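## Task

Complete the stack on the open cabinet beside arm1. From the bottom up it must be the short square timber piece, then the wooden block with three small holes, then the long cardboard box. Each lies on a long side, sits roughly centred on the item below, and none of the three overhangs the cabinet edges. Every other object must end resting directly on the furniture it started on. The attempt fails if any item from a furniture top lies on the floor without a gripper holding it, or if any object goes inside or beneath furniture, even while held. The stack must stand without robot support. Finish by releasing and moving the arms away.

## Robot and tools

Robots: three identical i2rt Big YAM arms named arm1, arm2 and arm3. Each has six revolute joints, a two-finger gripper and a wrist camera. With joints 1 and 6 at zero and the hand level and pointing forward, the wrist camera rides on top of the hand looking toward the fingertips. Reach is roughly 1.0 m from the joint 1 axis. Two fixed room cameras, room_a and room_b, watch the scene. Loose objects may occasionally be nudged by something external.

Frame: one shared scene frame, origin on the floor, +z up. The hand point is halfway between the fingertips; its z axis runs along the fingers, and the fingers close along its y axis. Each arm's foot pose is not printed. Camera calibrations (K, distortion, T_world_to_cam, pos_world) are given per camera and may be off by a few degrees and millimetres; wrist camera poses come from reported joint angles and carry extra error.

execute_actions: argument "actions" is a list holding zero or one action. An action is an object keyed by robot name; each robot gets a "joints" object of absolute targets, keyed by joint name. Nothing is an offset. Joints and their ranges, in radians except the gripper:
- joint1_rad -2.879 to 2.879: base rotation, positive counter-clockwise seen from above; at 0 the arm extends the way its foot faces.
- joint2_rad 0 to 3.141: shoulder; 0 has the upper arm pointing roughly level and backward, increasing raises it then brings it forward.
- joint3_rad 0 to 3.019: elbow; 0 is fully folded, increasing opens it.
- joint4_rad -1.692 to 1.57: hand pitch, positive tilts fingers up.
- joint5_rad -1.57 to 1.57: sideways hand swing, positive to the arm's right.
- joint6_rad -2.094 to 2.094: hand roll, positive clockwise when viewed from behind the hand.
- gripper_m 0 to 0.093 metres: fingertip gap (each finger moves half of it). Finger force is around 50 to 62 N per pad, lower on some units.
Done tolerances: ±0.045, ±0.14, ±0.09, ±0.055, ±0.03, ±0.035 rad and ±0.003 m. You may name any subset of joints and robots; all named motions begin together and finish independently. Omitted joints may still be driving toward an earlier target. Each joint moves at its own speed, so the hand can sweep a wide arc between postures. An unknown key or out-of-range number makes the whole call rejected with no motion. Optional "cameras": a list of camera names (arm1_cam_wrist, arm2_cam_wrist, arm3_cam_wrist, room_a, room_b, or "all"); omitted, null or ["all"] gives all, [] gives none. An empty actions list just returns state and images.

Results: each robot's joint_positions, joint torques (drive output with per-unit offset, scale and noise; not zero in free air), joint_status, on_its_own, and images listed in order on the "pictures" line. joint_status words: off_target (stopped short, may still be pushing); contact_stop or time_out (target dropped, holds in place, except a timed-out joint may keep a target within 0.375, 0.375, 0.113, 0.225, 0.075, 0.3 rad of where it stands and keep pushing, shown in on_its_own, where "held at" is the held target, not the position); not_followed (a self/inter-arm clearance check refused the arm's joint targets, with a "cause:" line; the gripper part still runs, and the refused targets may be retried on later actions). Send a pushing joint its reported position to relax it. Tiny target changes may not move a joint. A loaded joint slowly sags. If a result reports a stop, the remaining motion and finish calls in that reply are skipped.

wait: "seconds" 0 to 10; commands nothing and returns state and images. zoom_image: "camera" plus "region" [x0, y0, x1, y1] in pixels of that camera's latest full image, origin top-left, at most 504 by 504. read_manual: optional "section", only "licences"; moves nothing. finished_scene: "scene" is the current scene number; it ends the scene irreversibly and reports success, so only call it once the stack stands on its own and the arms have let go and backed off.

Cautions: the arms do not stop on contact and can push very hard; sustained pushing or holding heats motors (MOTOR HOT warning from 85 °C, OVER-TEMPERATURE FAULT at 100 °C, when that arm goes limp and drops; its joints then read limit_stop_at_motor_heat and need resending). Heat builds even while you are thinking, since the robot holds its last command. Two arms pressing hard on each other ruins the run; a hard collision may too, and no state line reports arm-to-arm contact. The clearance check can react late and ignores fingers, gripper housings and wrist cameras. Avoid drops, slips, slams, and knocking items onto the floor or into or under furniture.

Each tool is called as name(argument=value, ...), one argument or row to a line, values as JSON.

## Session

execute_actions(
  actions=[],
)

Scene clock: 0.00 s.
Joint torques (N m, as the arm reports them, + toward a larger angle): no reading
arm1.joint_positions: joint1_rad=+0.491 joint2_rad=+0.267 joint3_rad=+1.680 joint4_rad=-1.556 joint5_rad=-0.241 joint6_rad=-0.200 gripper_m=+0.094
arm1.joint_status: not commanded
arm1.hand: x=-0.1910 y=-1.2183 z=+1.4712 quat_wxyz=(+0.159, +0.698, +0.290, -0.635) (m; scene frame)
arm2.joint_positions: joint1_rad=+0.675 joint2_rad=+0.632 joint3_rad=+1.462 joint4_rad=-1.328 joint5_rad=-0.258 joint6_rad=+0.425 gripper_m=+0.095
arm2.joint_status: not commanded
arm2.hand: x=+0.1273 y=+0.1483 z=+1.5107 quat_wxyz=(-0.401, +0.090, -0.853, -0.323) (m; scene frame)
arm3.joint_positions: joint1_rad=-0.173 joint2_rad=+0.277 joint3_rad=+1.317 joint4_rad=-1.253 joint5_rad=-0.291 joint6_rad=-0.737 gripper_m=+0.095
arm3.joint_status: not commanded
arm3.hand: x=+0.4018 y=+1.1883 z=+1.4187 quat_wxyz=(-0.570, +0.187, -0.756, +0.263) (m; scene frame)
pictures: arm1_cam_wrist, arm2_cam_wrist, arm3_cam_wrist, room_a, room_b
camera_calibration (this result's frames):
arm1_cam_wrist: T_world_to_cam=[[-0.605538, 0.780952, 0.153092, 0.608132], [0.484851, 0.514579, -0.707198, 1.76495], [-0.631065, -0.354009, -0.690242, 0.586458], [0, 0, 0, 1]] pos_world=[-0.117397, -1.17552, 1.55987]
arm2_cam_wrist: T_world_to_cam=[[0.411132, -0.774545, -0.480677, 0.790972], [-0.903267, -0.275112, -0.329277, 0.657546], [0.1228, 0.569556, -0.812728, 1.25471], [0, 0, 0, 1]] pos_world=[0.114667, 0.0789135, 1.61645]
arm3_cam_wrist: T_world_to_cam=[[-0.0180376, -0.790001, 0.61284, 0.0783748], [-0.787622, -0.366341, -0.495426, 1.45948], [0.615895, -0.491622, -0.615614, 1.33461], [0, 0, 0, 1]] pos_world=[0.328955, 1.25271, 1.49664]
Images, in order (width x height): arm1_cam_wrist 896x504, arm2_cam_wrist 896x504, arm3_cam_wrist 896x504, room_a 896x504, room_b 896x504.

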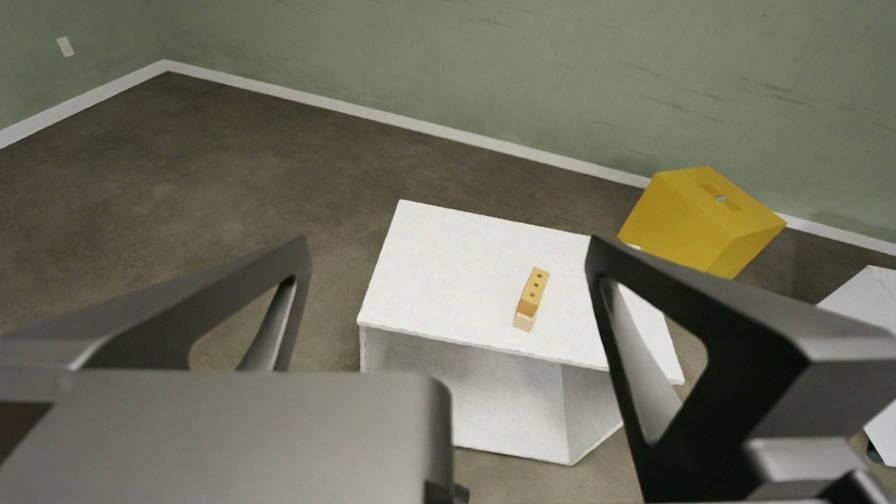

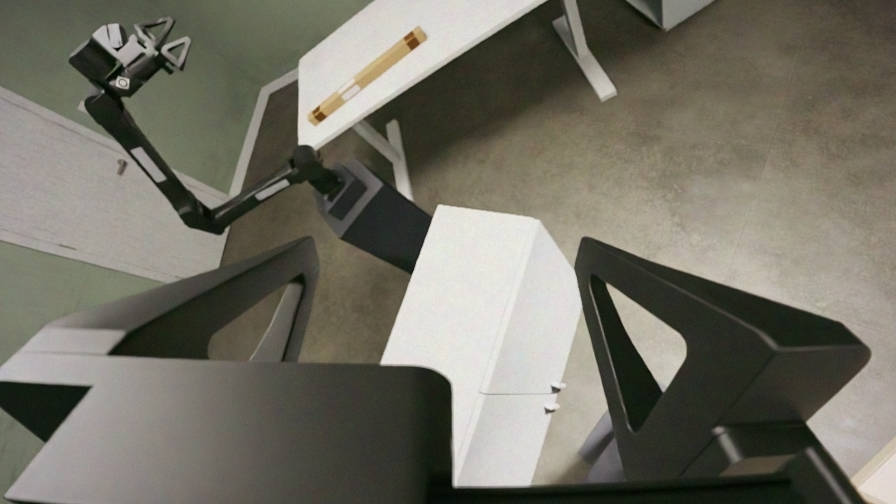

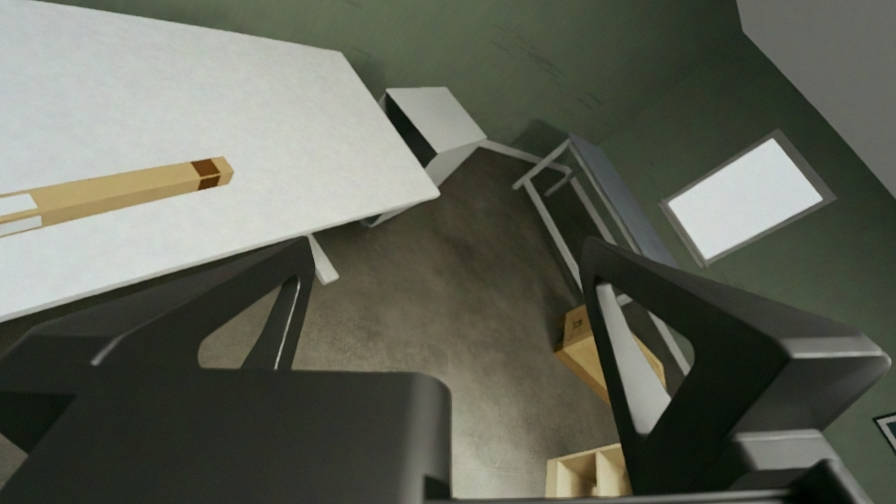

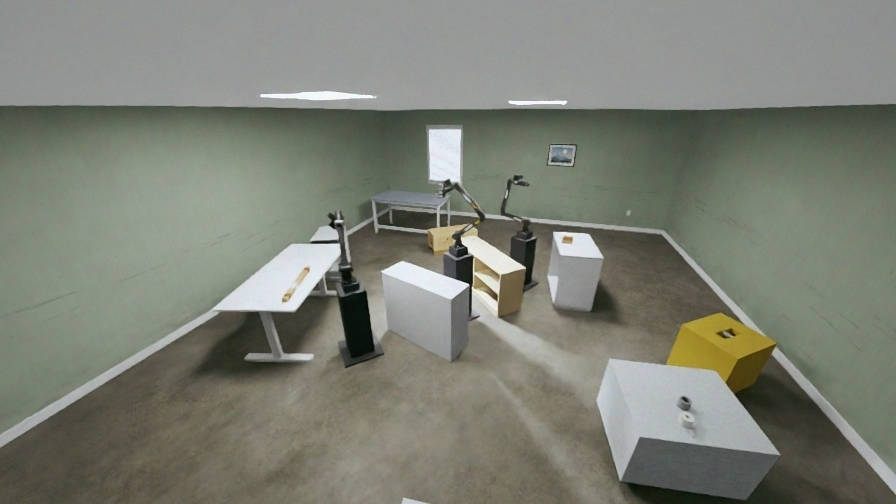

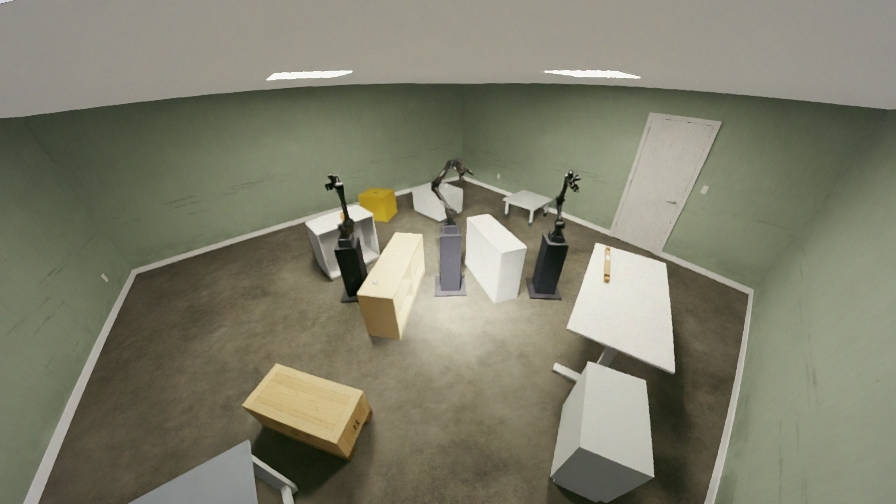

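zoom_image(
  camera="arm1_cam_wrist",
  region=[340, 180, 700, 400],
)

zoom_image(
  camera="arm2_cam_wrist",
  region=[280, 0, 480, 160],
)

zoom_image(
  camera="room_b",
  region=[290, 180, 550, 350],
)

zoom_image(
  camera="room_a",
  region=[370, 210, 630, 370],
)

zoom_image(
  camera="room_b",
  region=[560, 230, 680, 330],
)

zoom_image(
  camera="room_a",
  region=[210, 230, 350, 330],
)

Region (340, 180, 700, 400) of arm1_cam_wrist's 896x504 image, scaled by 1.400, with more detail than that image has.

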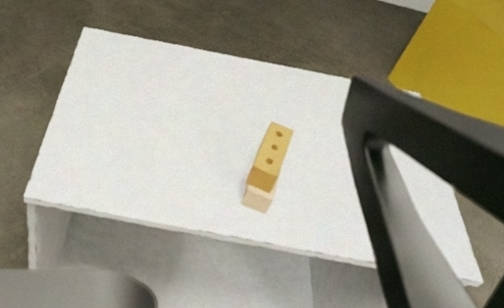

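Region (280, 0, 480, 160) of arm2_cam_wrist's 896x504 image, scaled by 2.520, with more detail than that image has; it fills the top 403 rows of this view, and the rest is white.

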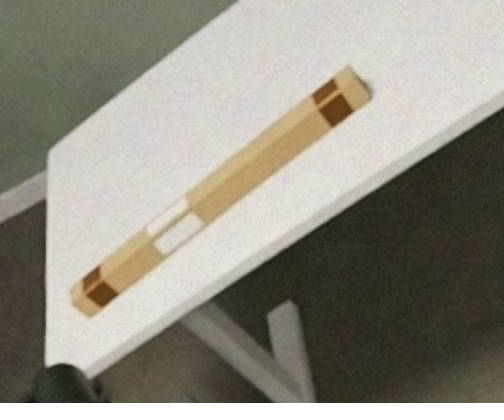

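Region (290, 180, 550, 350) of room_b's 896x504 image, scaled by 1.938, with more detail than that image has; it fills the top 330 rows of this view, and the rest is white.

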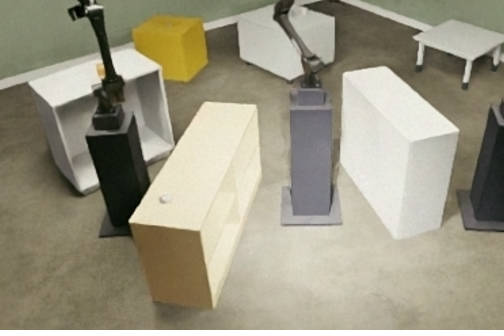

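Region (370, 210, 630, 370) of room_a's 896x504 image, scaled by 1.938, with more detail than that image has; it fills the top 310 rows of this view, and the rest is white.

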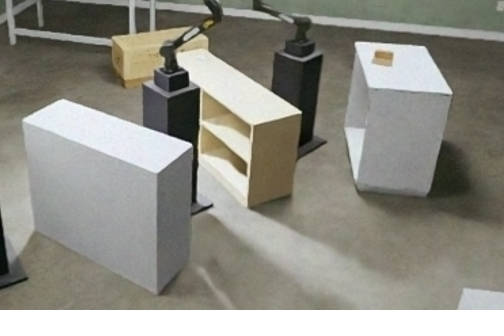

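Region (560, 230, 680, 330) of room_b's 896x504 image, scaled by 4.200, with more detail than that image has.

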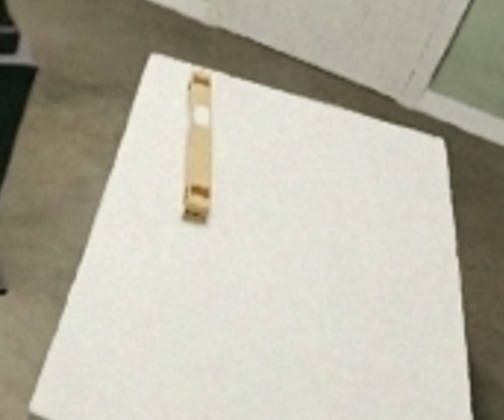

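Region (210, 230, 350, 330) of room_a's 896x504 image, scaled by 3.600, with more detail than that image has; it fills the top 360 rows of this view, and the rest is white.

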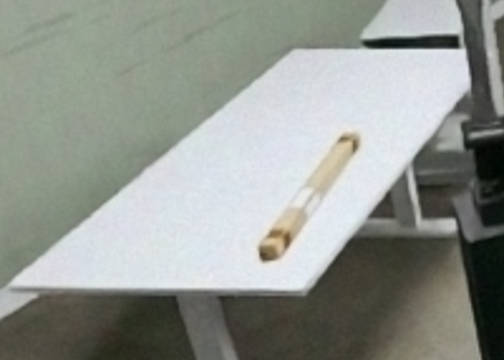

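execute_actions(
  actions=[
    {"arm1":{"joints":{"joint1_rad":0.15,"joint2_rad":1.98,"joint3_rad":2.06,"joint4_rad":-1.6,"joint5_rad":0,"joint6_rad":0}},"arm2":{"joints":{"joint1_rad":1.35,"joint2_rad":1.83,"joint3_rad":1.6,"joint4_rad":-1.3,"joint5_rad":0,"joint6_rad":0.3}},"arm3":{"joints":{"joint1_rad":0.80,"joint2_rad":1.98,"joint3_rad":2.0,"joint4_rad":-1.46,"joint5_rad":0,"joint6_rad":-0.3}}},
  ],
  cameras=["arm1_cam_wrist","arm2_cam_wrist","arm3_cam_wrist"],
)

Scene clock: 21.37 s.
Joint torques (N m, as the arm reports them, + toward a larger angle): arm1=[ -0.46 -17.98  12.25  -0.62   0.13   0.07] | arm2=[ -0.84 -17.1    9.83   0.37   0.07  -0.06] | arm3=[ -1.12 -22.03   9.63   0.13   0.19   0.13]
arm1.joint_positions: joint1_rad=+0.155 joint2_rad=+1.988 joint3_rad=+2.027 joint4_rad=-1.585 joint5_rad=-0.003 joint6_rad=-0.008 gripper_m=+0.094
arm1.joint_status: all done
arm1.hand: x=-0.8500 y=-1.2326 z=+1.0420 quat_wxyz=(+0.007, +0.999, +0.033, -0.006) (m; scene frame)
arm2.joint_positions: joint1_rad=+1.358 joint2_rad=+1.816 joint3_rad=+1.584 joint4_rad=-1.301 joint5_rad=-0.001 joint6_rad=+0.309 gripper_m=+0.095
arm2.joint_status: all done
arm2.hand: x=+0.1617 y=+0.5201 z=+1.0814 quat_wxyz=(-0.007, +0.417, -0.909, -0.015) (m; scene frame)
arm3.joint_positions: joint1_rad=+0.805 joint2_rad=+1.984 joint3_rad=+1.981 joint4_rad=-1.446 joint5_rad=-0.001 joint6_rad=-0.312 gripper_m=+0.095
arm3.joint_status: all done
arm3.hand: x=+0.8555 y=+1.4990 z=+1.0402 quat_wxyz=(-0.055, +0.390, -0.919, -0.009) (m; scene frame)
pictures: arm1_cam_wrist, arm2_cam_wrist, arm3_cam_wrist
camera_calibration (this result's frames):
arm1_cam_wrist: T_world_to_cam=[[-0.072338, 0.99731, -0.0118492, 1.1777], [0.813778, 0.0658864, 0.57743, 0.17622], [0.576657, 0.0321275, -0.816355, 1.50322], [0, 0, 0, 1]] pos_world=[-0.925051, -1.23443, 1.13936]
arm2_cam_wrist: T_world_to_cam=[[0.756544, -0.653557, -0.0224681, 0.244154], [-0.532163, -0.635262, 0.559683, -0.18446], [-0.380058, -0.411468, -0.828402, 1.2983], [0, 0, 0, 1]] pos_world=[0.210553, 0.576598, 1.18424]
arm3_cam_wrist: T_world_to_cam=[[0.719045, -0.694322, 0.0298598, 0.396377], [-0.61552, -0.616312, 0.491217, 0.944292], [-0.32266, -0.371587, -0.870525, 1.86308], [0, 0, 0, 1]] pos_world=[0.897359, 1.54949, 1.14617]
Images, in order (width x height): arm1_cam_wrist 896x504, arm2_cam_wrist 896x504, arm3_cam_wrist 896x504.

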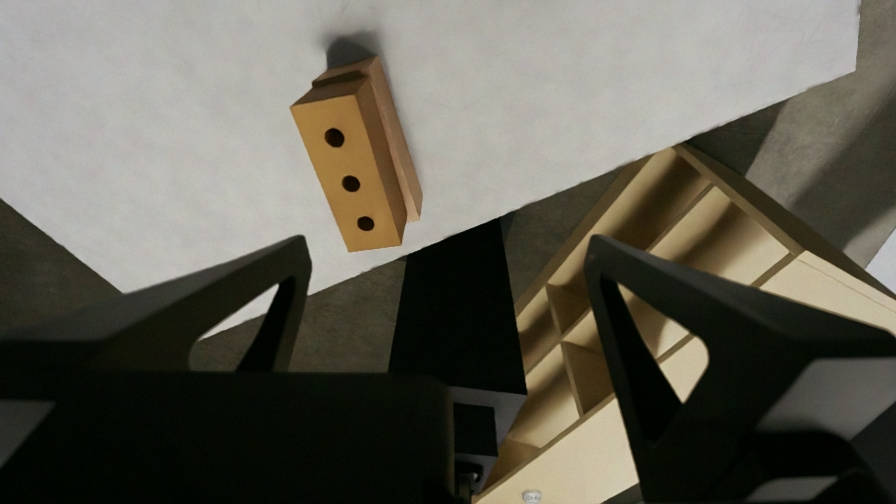

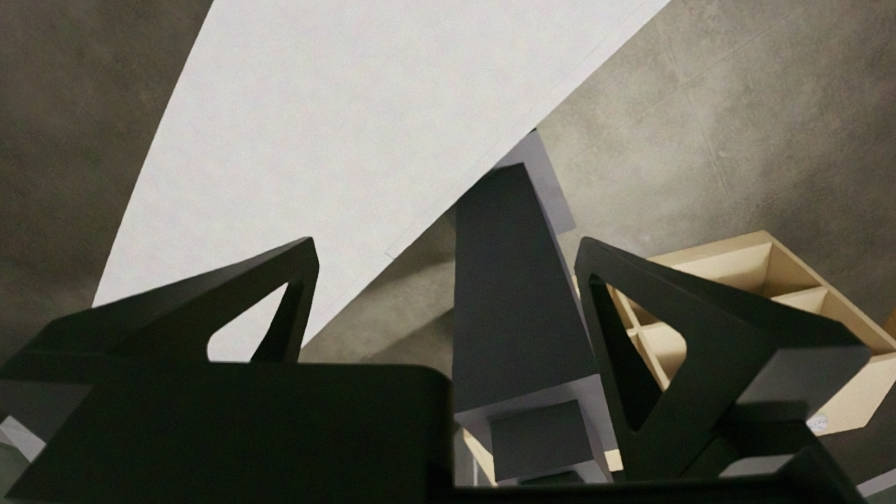

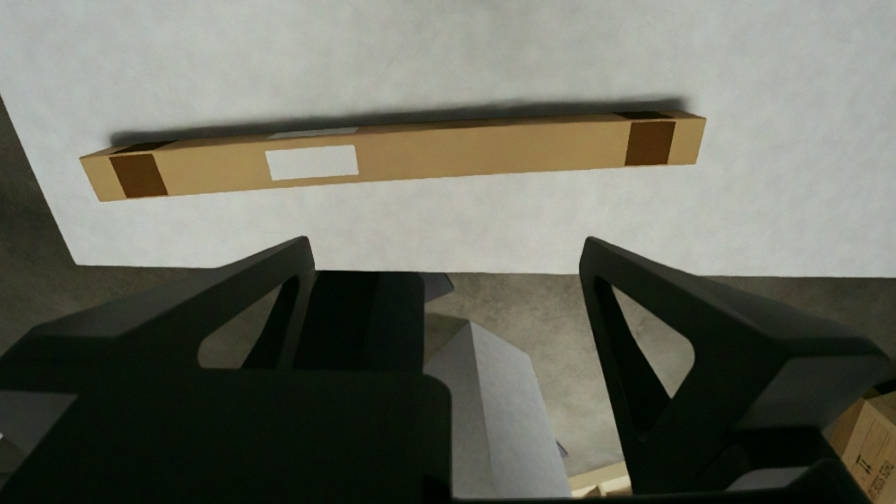

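execute_actions(
  actions=[],
)

Scene clock: 29.17 s.
Joint torques (N m, as the arm reports them, + toward a larger angle): arm1=[ -0.57 -18.14  12.21  -0.62   0.12   0.08] | arm2=[ -0.84 -16.85   9.78   0.38   0.07  -0.06] | arm3=[ -1.2  -22.04   9.63   0.11   0.18   0.14]
arm1.joint_positions: joint1_rad=+0.155 joint2_rad=+1.988 joint3_rad=+2.027 joint4_rad=-1.585 joint5_rad=-0.003 joint6_rad=-0.008 gripper_m=+0.094
arm1.joint_status: all done
arm1.hand: x=-0.8500 y=-1.2326 z=+1.0420 quat_wxyz=(+0.007, +0.999, +0.033, -0.006) (m; scene frame)
arm2.joint_positions: joint1_rad=+1.358 joint2_rad=+1.816 joint3_rad=+1.584 joint4_rad=-1.301 joint5_rad=-0.001 joint6_rad=+0.309 gripper_m=+0.095
arm2.joint_status: all done
arm2.hand: x=+0.1617 y=+0.5201 z=+1.0814 quat_wxyz=(-0.007, +0.417, -0.909, -0.015) (m; scene frame)
arm3.joint_positions: joint1_rad=+0.805 joint2_rad=+1.984 joint3_rad=+1.981 joint4_rad=-1.446 joint5_rad=-0.001 joint6_rad=-0.312 gripper_m=+0.095
arm3.joint_status: all done
arm3.hand: x=+0.8555 y=+1.4990 z=+1.0402 quat_wxyz=(-0.055, +0.390, -0.919, -0.009) (m; scene frame)
pictures: arm1_cam_wrist, arm2_cam_wrist, arm3_cam_wrist, room_a, room_b
camera_calibration (this result's frames):
arm1_cam_wrist: T_world_to_cam=[[-0.072338, 0.99731, -0.0118492, 1.1777], [0.813778, 0.0658864, 0.57743, 0.17622], [0.576657, 0.0321275, -0.816355, 1.50322], [0, 0, 0, 1]] pos_world=[-0.925051, -1.23443, 1.13936]
arm2_cam_wrist: T_world_to_cam=[[0.756544, -0.653557, -0.0224681, 0.244154], [-0.532163, -0.635262, 0.559683, -0.18446], [-0.380058, -0.411468, -0.828402, 1.2983], [0, 0, 0, 1]] pos_world=[0.210553, 0.576598, 1.18424]
arm3_cam_wrist: T_world_to_cam=[[0.719045, -0.694322, 0.0298598, 0.396377], [-0.61552, -0.616312, 0.491217, 0.944292], [-0.32266, -0.371587, -0.870525, 1.86308], [0, 0, 0, 1]] pos_world=[0.897359, 1.54949, 1.14617]
Images, in order (width x height): arm1_cam_wrist 896x504, arm2_cam_wrist 896x504, arm3_cam_wrist 896x504, room_a 896x504, room_b 896x504.

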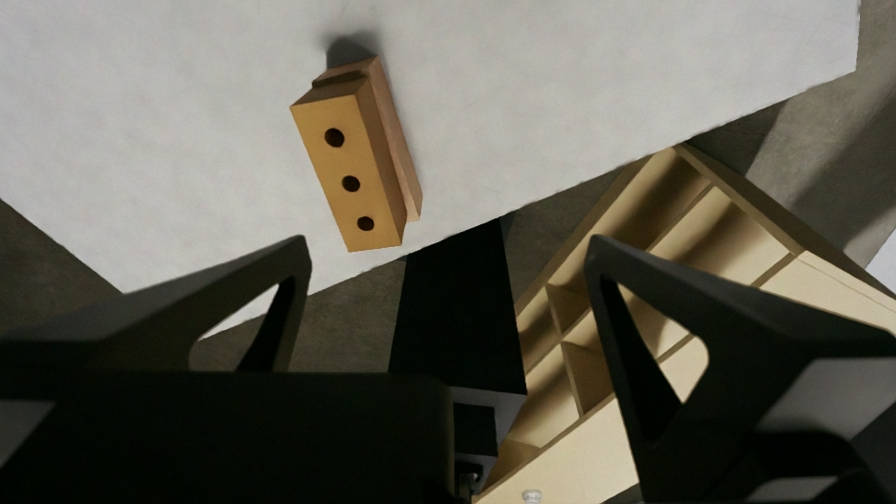

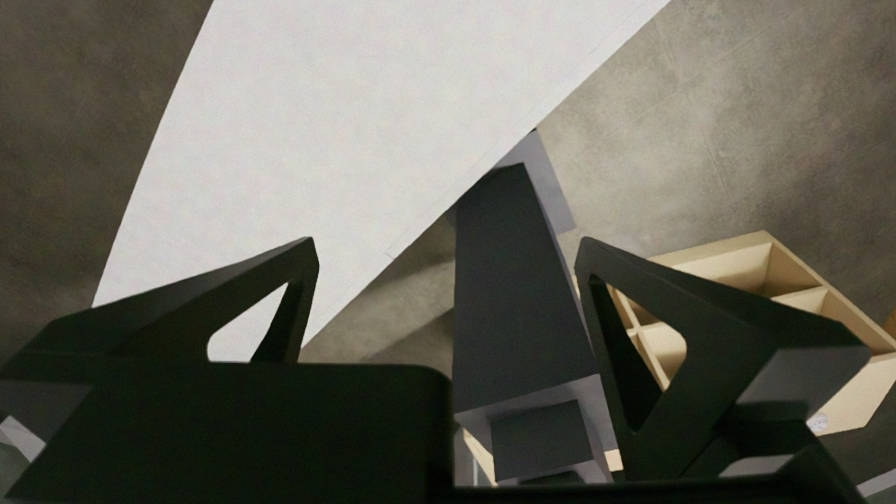

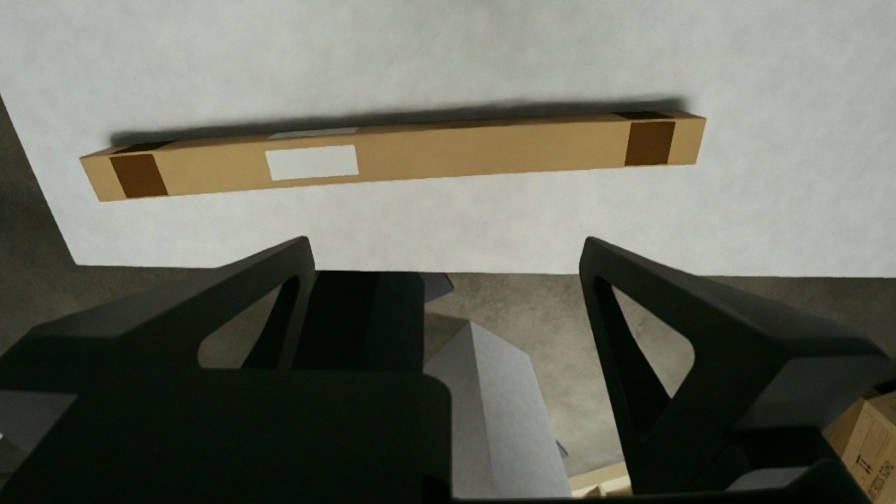

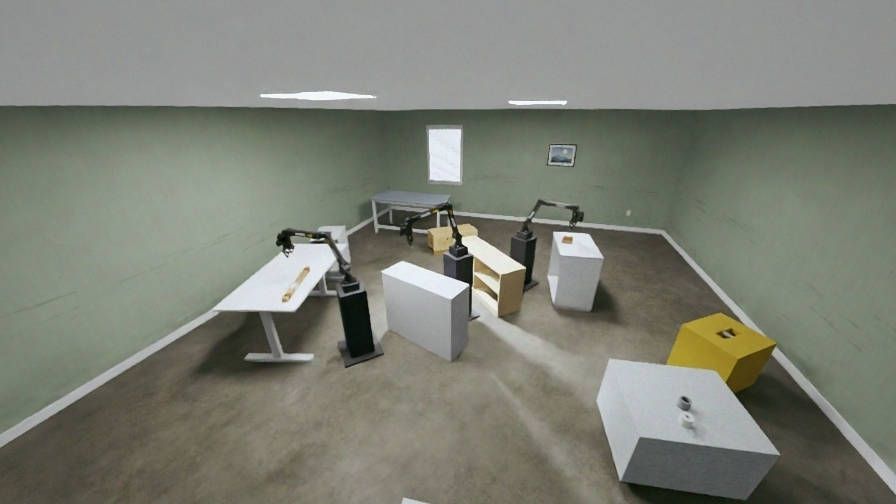

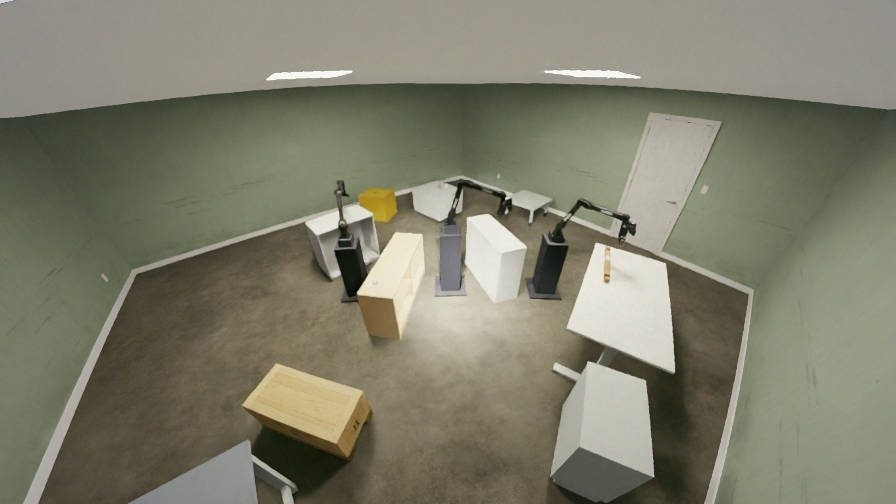

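execute_actions(
  actions=[
    {"arm3":{"joints":{"joint1_rad":0.874,"joint2_rad":2.125,"joint3_rad":1.545,"joint4_rad":-0.975,"joint6_rad":1.29}},"arm2":{"joints":{"joint1_rad":1.0,"joint2_rad":0.9,"joint3_rad":0.8,"joint4_rad":-1.45,"joint6_rad":1.29}},"arm1":{"joints":{"joint1_rad":0.42}}},
  ],
  cameras=["arm1_cam_wrist","arm3_cam_wrist"],
)

Scene clock: 41.13 s.
Joint torques (N m, as the arm reports them, + toward a larger angle): arm1=[  0.58 -18.15  12.2   -0.61   0.06   0.05] | arm2=[ 0.16 -4.61  8.75  0.06 -0.01  0.15] | arm3=[ -0.85 -20.89   6.76   1.14   0.39   0.15]
arm1.joint_positions: joint1_rad=+0.414 joint2_rad=+1.988 joint3_rad=+2.027 joint4_rad=-1.585 joint5_rad=-0.001 joint6_rad=-0.006 gripper_m=+0.094
arm1.joint_status: all done
arm1.hand: x=-0.8199 y=-1.3905 z=+1.0441 quat_wxyz=(+0.009, +0.987, +0.161, -0.007) (m; scene frame)
arm2.joint_positions: joint1_rad=+0.994 joint2_rad=+0.908 joint3_rad=+0.799 joint4_rad=-1.446 joint5_rad=+0.003 joint6_rad=+1.280 gripper_m=+0.095
arm2.joint_status: all done
arm2.hand: x=+0.1005 y=+0.1666 z=+1.1185 quat_wxyz=(+0.001, -0.235, -0.972, -0.005) (m; scene frame)
arm3.joint_positions: joint1_rad=+0.875 joint2_rad=+2.121 joint3_rad=+1.545 joint4_rad=-0.990 joint5_rad=-0.004 joint6_rad=+1.277 gripper_m=+0.095
arm3.joint_status: all done
arm3.hand: x=+0.7888 y=+1.5134 z=+0.8008 quat_wxyz=(+0.005, -0.350, -0.937, -0.002) (m; scene frame)
pictures: arm1_cam_wrist, arm3_cam_wrist
camera_calibration (this result's frames):
arm1_cam_wrist: T_world_to_cam=[[-0.322825, 0.946368, -0.0130894, 1.06247], [0.772065, 0.271316, 0.57472, 0.415281], [0.547448, 0.175428, -0.818246, 1.66995], [0, 0, 0, 1]] pos_world=[-0.891845, -1.41112, 1.14167]
arm3_cam_wrist: T_world_to_cam=[[-0.654901, -0.755712, 0.00198802, 1.66046], [-0.608174, 0.528602, 0.592203, -0.789608], [-0.448586, 0.386625, -0.805786, 0.538477], [0, 0, 0, 1]] pos_world=[0.84877, 1.46403, 0.898205]
Images, in order (width x height): arm1_cam_wrist 896x504, arm3_cam_wrist 896x504.

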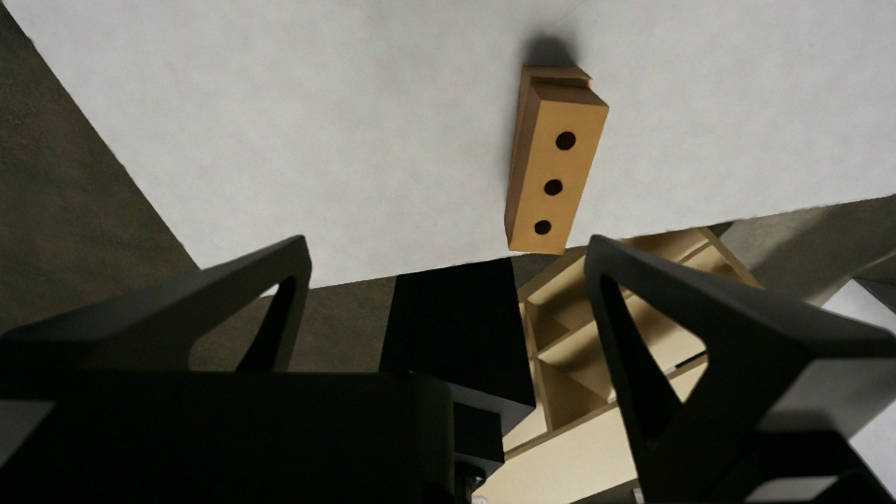

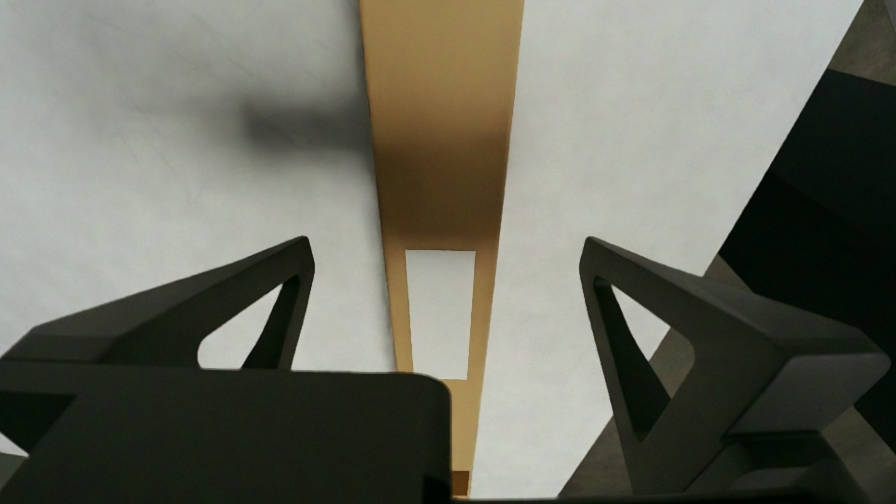

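execute_actions(
  actions=[
    {"arm3":{"joints":{"joint1_rad":0.85,"joint2_rad":2.22,"joint3_rad":1.525,"joint4_rad":-0.865}},"arm1":{"joints":{"joint1_rad":-0.5,"joint2_rad":1.8,"joint3_rad":1.9,"joint6_rad":0.5}}},
  ],
  cameras=["arm3_cam_wrist"],
)

Scene clock: 56.37 s.
Joint torques (N m, as the arm reports them, + toward a larger angle): arm1=[  0.27 -15.29   9.62  -0.49  -0.01   0.09] | arm2=[ 0.18 -4.6   8.76  0.08 -0.01  0.15] | arm3=[ -0.79 -22.25   6.26   1.12   0.39   0.13]
arm1.joint_positions: joint1_rad=-0.508 joint2_rad=+1.800 joint3_rad=+1.898 joint4_rad=-1.585 joint5_rad=+0.001 joint6_rad=+0.492 gripper_m=+0.094
arm1.joint_status: all done
arm1.hand: x=-0.6989 y=-0.8680 z=+1.0982 quat_wxyz=(-0.002, +0.853, -0.521, -0.033) (m; scene frame)
arm2.joint_positions: joint1_rad=+0.994 joint2_rad=+0.908 joint3_rad=+0.799 joint4_rad=-1.446 joint5_rad=+0.003 joint6_rad=+1.280 gripper_m=+0.095
arm2.joint_status: not commanded
arm2.hand: x=+0.1005 y=+0.1666 z=+1.1185 quat_wxyz=(+0.001, -0.235, -0.972, -0.005) (m; scene frame)
arm3.joint_positions: joint1_rad=+0.850 joint2_rad=+2.225 joint3_rad=+1.523 joint4_rad=-0.880 joint5_rad=-0.004 joint6_rad=+1.278 gripper_m=+0.095
arm3.joint_status: all done
arm3.hand: x=+0.7922 y=+1.4986 z=+0.7339 quat_wxyz=(+0.010, -0.362, -0.932, +0.004) (m; scene frame)
pictures: arm3_cam_wrist
camera_calibration (this result's frames):
arm3_cam_wrist: T_world_to_cam=[[-0.673774, -0.73872, 0.0179171, 1.62944], [-0.586127, 0.549048, 0.59582, -0.790897], [-0.449982, 0.390946, -0.802918, 0.484304], [0, 0, 0, 1]] pos_world=[0.852235, 1.4486, 0.830894]
Images, in order (width x height): arm3_cam_wrist 896x504.

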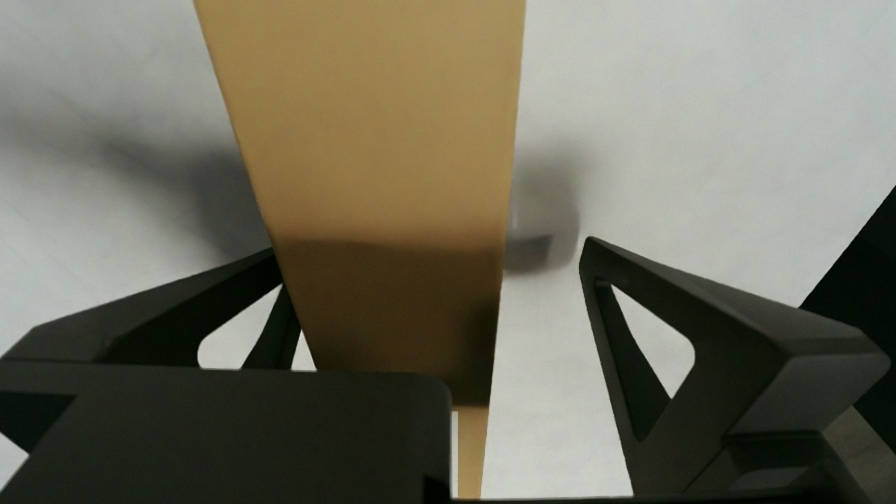

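execute_actions(
  actions=[
    {"arm3":{"joints":{"gripper_m":0.03}},"arm1":{"joints":{"joint1_rad":-1.1}}},
  ],
  cameras=["arm3_cam_wrist"],
)

execute_actions(
  actions=[
    {"arm3":{"joints":{"joint2_rad":2.0,"joint3_rad":1.62,"joint4_rad":-1.17}},"arm1":{"joints":{"joint1_rad":-1.6,"joint2_rad":2.05,"joint3_rad":1.9,"joint4_rad":-1.4}}},
  ],
  cameras=["arm3_cam_wrist","arm1_cam_wrist"],
)

Scene clock: 60.40 s.
Joint torques (N m, as the arm reports them, + toward a larger angle): arm1=[ -0.44 -15.28   9.64  -0.51  -0.03   0.05] | arm2=[ 0.16 -4.61  8.77  0.07 -0.01  0.15] | arm3=[ -0.77 -22.22   6.27   1.06   0.37   0.1 ]
arm1.joint_positions: joint1_rad=-1.101 joint2_rad=+1.800 joint3_rad=+1.898 joint4_rad=-1.585 joint5_rad=+0.002 joint6_rad=+0.494 gripper_m=+0.094
arm1.joint_status: all done
arm1.hand: x=-0.4357 y=-0.6599 z=+1.0994 quat_wxyz=(-0.017, +0.663, -0.748, -0.031) (m; scene frame)
arm2.joint_positions: joint1_rad=+0.994 joint2_rad=+0.908 joint3_rad=+0.799 joint4_rad=-1.446 joint5_rad=+0.003 joint6_rad=+1.280 gripper_m=+0.095
arm2.joint_status: not commanded
arm2.hand: x=+0.1005 y=+0.1666 z=+1.1185 quat_wxyz=(+0.001, -0.235, -0.972, -0.005) (m; scene frame)
arm3.joint_positions: joint1_rad=+0.850 joint2_rad=+2.225 joint3_rad=+1.523 joint4_rad=-0.879 joint5_rad=-0.003 joint6_rad=+1.280 gripper_m=+0.049
arm3.joint_status: gripper_m off_target (ended at +0.049, target +0.030)
arm3.hand: x=+0.7925 y=+1.4987 z=+0.7338 quat_wxyz=(+0.010, -0.363, -0.932, +0.004) (m; scene frame)
pictures: arm3_cam_wrist
camera_calibration (this result's frames):
arm3_cam_wrist: T_world_to_cam=[[-0.675482, -0.737179, 0.0170777, 1.62933], [-0.585691, 0.550456, 0.594948, -0.792545], [-0.447984, 0.391875, -0.803582, 0.481939], [0, 0, 0, 1]] pos_world=[0.852296, 1.44851, 0.830976]
Images, in order (width x height): arm3_cam_wrist 896x504.

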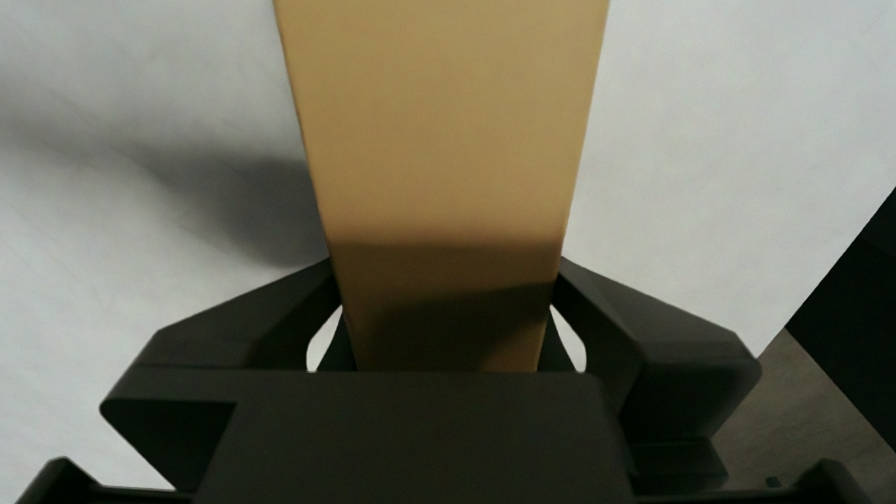

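Scene clock: 62.03 s.
Joint torques (N m, as the arm reports them, + toward a larger angle): arm1=[ -1.28 -18.71  11.04   0.43   0.01   0.05] | arm2=[ 0.14 -4.6   8.77  0.07 -0.01  0.15] | arm3=[ -0.79 -20.29   8.83  -0.17   0.38   0.1 ]
arm1.joint_positions: joint1_rad=-1.592 joint2_rad=+2.058 joint3_rad=+1.877 joint4_rad=-1.410 joint5_rad=+0.001 joint6_rad=+0.495 gripper_m=+0.094
arm1.joint_status: all done
arm1.hand: x=-0.1500 y=-0.5712 z=+0.9448 quat_wxyz=(+0.002, +0.461, -0.887, +0.016) (m; scene frame)
arm2.joint_positions: joint1_rad=+0.994 joint2_rad=+0.908 joint3_rad=+0.799 joint4_rad=-1.446 joint5_rad=+0.003 joint6_rad=+1.280 gripper_m=+0.095
arm2.joint_status: not commanded
arm2.hand: x=+0.1005 y=+0.1666 z=+1.1185 quat_wxyz=(+0.001, -0.235, -0.972, -0.005) (m; scene frame)
arm3.joint_positions: joint1_rad=+0.850 joint2_rad=+1.999 joint3_rad=+1.599 joint4_rad=-1.156 joint5_rad=-0.003 joint6_rad=+1.280 gripper_m=+0.049
arm3.joint_status: all done
arm3.hand: x=+0.7951 y=+1.4990 z=+0.8891 quat_wxyz=(+0.002, -0.363, -0.932, -0.006) (m; scene frame)
pictures: arm1_cam_wrist, arm3_cam_wrist
camera_calibration (this result's frames):
arm1_cam_wrist: T_world_to_cam=[[0.821067, -0.570065, 0.0295797, -0.232839], [-0.469753, -0.645329, 0.602397, -1.00323], [-0.324317, -0.508504, -0.797648, 0.537345], [0, 0, 0, 1]] pos_world=[-0.105825, -0.506906, 1.03984]
arm3_cam_wrist: T_world_to_cam=[[-0.675717, -0.737124, -0.00739583, 1.65056], [-0.598601, 0.542823, 0.589085, -0.856652], [-0.430214, 0.402482, -0.808038, 0.581701], [0, 0, 0, 1]] pos_world=[0.852778, 1.44756, 0.986884]
Images, in order (width x height): arm1_cam_wrist 896x504, arm3_cam_wrist 896x504.

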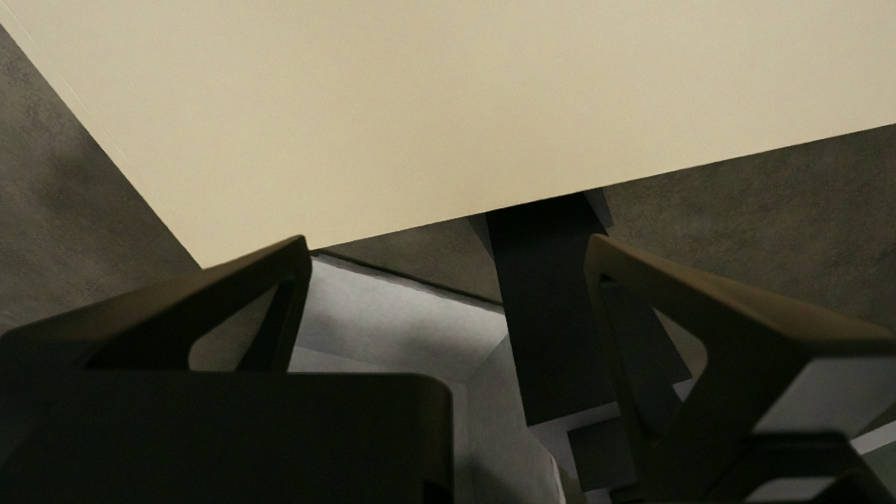

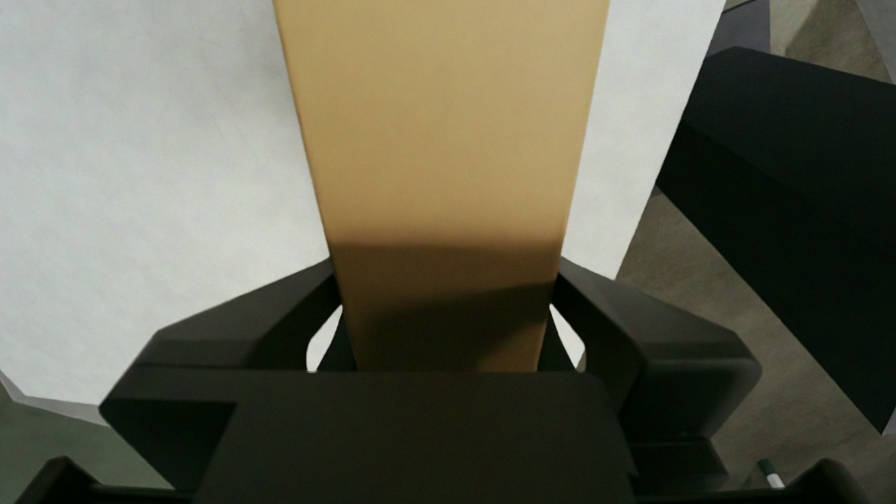

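execute_actions(
  actions=[
    {"arm3":{"joints":{"joint1_rad":-1.617,"joint2_rad":2.185,"joint3_rad":1.93,"joint4_rad":-1.295,"joint6_rad":1.09}},"arm1":{"joints":{"joint1_rad":-1.663,"joint2_rad":0.85,"joint3_rad":0.75,"joint4_rad":-1.45,"joint6_rad":1.72}}},
  ],
  cameras=["arm3_cam_wrist","room_a","room_b"],
)

Scene clock: 70.17 s.
Joint torques (N m, as the arm reports them, + toward a larger angle): arm1=[ 0.31 -1.69  9.84 -0.45  0.06  0.07] | arm2=[ 0.15 -4.59  8.78  0.07 -0.01  0.15] | arm3=[ -1.54 -25.35   9.46  -0.2    0.24  -0.13]
arm1.joint_positions: joint1_rad=-1.672 joint2_rad=+0.854 joint3_rad=+0.743 joint4_rad=-1.440 joint5_rad=+0.001 joint6_rad=+1.712 gripper_m=+0.094
arm1.joint_status: all done
arm1.hand: x=-0.1837 y=-0.9916 z=+1.0026 quat_wxyz=(-0.008, -0.168, -0.986, -0.006) (m; scene frame)
arm2.joint_positions: joint1_rad=+0.994 joint2_rad=+0.908 joint3_rad=+0.799 joint4_rad=-1.446 joint5_rad=+0.003 joint6_rad=+1.280 gripper_m=+0.095
arm2.joint_status: not commanded
arm2.hand: x=+0.1005 y=+0.1666 z=+1.1185 quat_wxyz=(+0.001, -0.235, -0.972, -0.005) (m; scene frame)
arm3.joint_positions: joint1_rad=-1.612 joint2_rad=+2.201 joint3_rad=+1.906 joint4_rad=-1.281 joint5_rad=+0.001 joint6_rad=+1.101 gripper_m=+0.049
arm3.joint_status: all done
arm3.hand: x=+0.0514 y=+0.5714 z=+0.8827 quat_wxyz=(+0.003, -0.998, -0.058, +0.005) (m; scene frame)
pictures: arm3_cam_wrist, room_a, room_b
camera_calibration (this result's frames):
arm3_cam_wrist: T_world_to_cam=[[-0.11697, 0.993087, 0.00980267, -0.568339], [0.812656, 0.0900349, 0.575746, -0.596563], [0.570883, 0.0753112, -0.81757, 0.773801], [0, 0, 0, 1]] pos_world=[-0.0234276, 0.559845, 0.981677]
Images, in order (width x height): arm3_cam_wrist 896x504, room_a 896x504, room_b 896x504.

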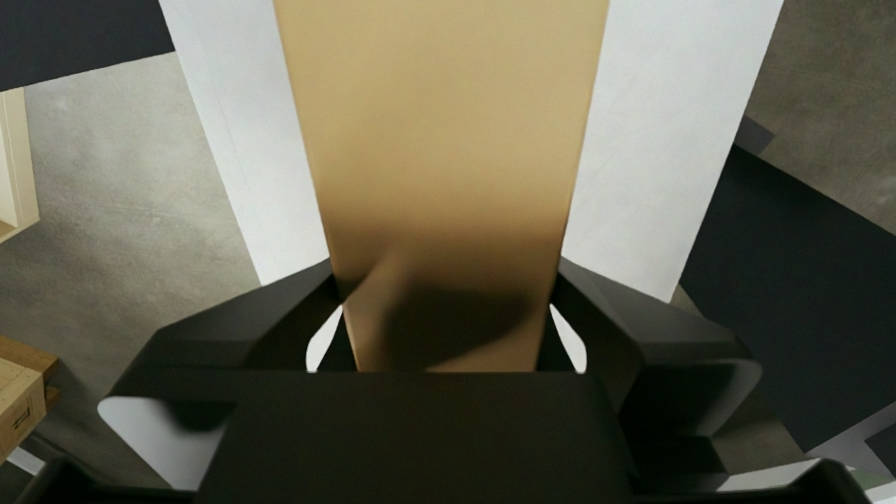

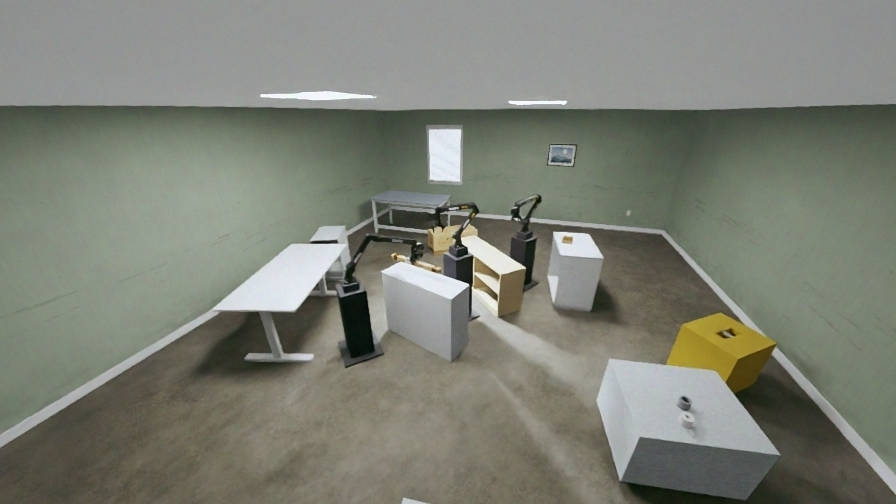

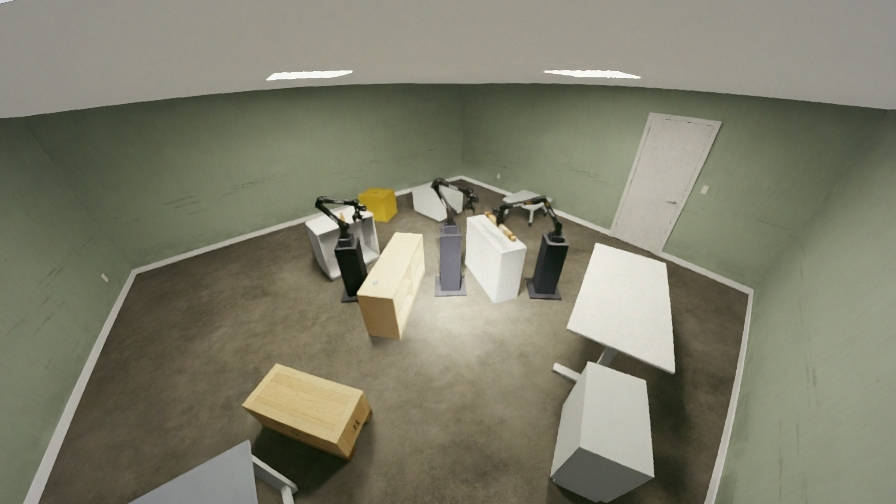

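execute_actions(
  actions=[
    {"arm3":{"joints":{"joint2_rad":2.285,"joint3_rad":1.812,"joint4_rad":-1.062}}},
  ],
  cameras=["arm3_cam_wrist"],
)

Scene clock: 73.53 s.
Joint torques (N m, as the arm reports them, + toward a larger angle): arm1=[ 0.28 -1.74  9.84 -0.47  0.06  0.08] | arm2=[ 0.16 -4.6   8.77  0.07 -0.01  0.15] | arm3=[ -1.61 -25.22   7.6    1.19   0.35  -0.12]
arm1.joint_positions: joint1_rad=-1.672 joint2_rad=+0.854 joint3_rad=+0.743 joint4_rad=-1.440 joint5_rad=+0.001 joint6_rad=+1.712 gripper_m=+0.094
arm1.joint_status: not commanded
arm1.hand: x=-0.1837 y=-0.9916 z=+1.0026 quat_wxyz=(-0.008, -0.168, -0.986, -0.006) (m; scene frame)
arm2.joint_positions: joint1_rad=+0.994 joint2_rad=+0.908 joint3_rad=+0.799 joint4_rad=-1.446 joint5_rad=+0.003 joint6_rad=+1.280 gripper_m=+0.095
arm2.joint_status: not commanded
arm2.hand: x=+0.1005 y=+0.1666 z=+1.1185 quat_wxyz=(+0.001, -0.235, -0.972, -0.005) (m; scene frame)
arm3.joint_positions: joint1_rad=-1.612 joint2_rad=+2.295 joint3_rad=+1.806 joint4_rad=-1.078 joint5_rad=-0.002 joint6_rad=+1.100 gripper_m=+0.049
arm3.joint_status: all done
arm3.hand: x=+0.0517 y=+0.5736 z=+0.7867 quat_wxyz=(-0.001, -0.998, -0.058, +0.005) (m; scene frame)
pictures: arm3_cam_wrist
camera_calibration (this result's frames):
arm3_cam_wrist: T_world_to_cam=[[-0.117442, 0.993079, 0.000944553, -0.562584], [0.812641, 0.0955567, 0.574876, -0.544202], [0.570808, 0.0682824, -0.81824, 0.699519], [0, 0, 0, 1]] pos_world=[-0.0231214, 0.562928, 0.885754]
Images, in order (width x height): arm3_cam_wrist 896x504.

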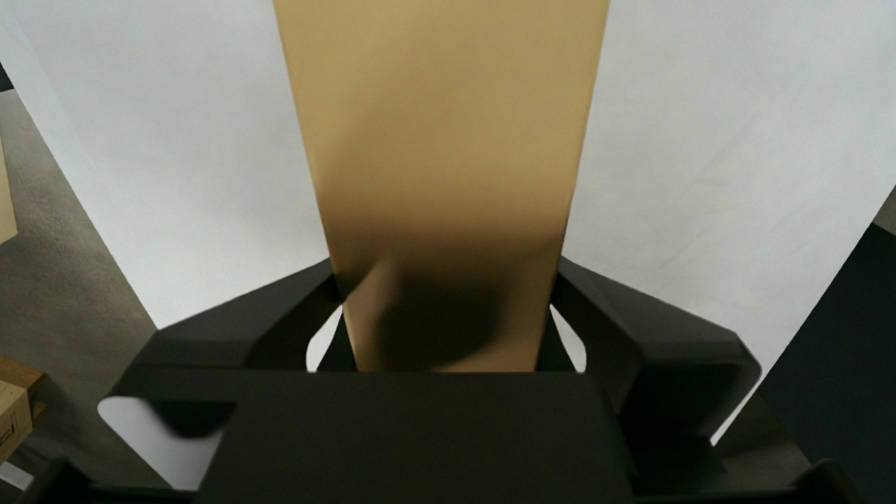

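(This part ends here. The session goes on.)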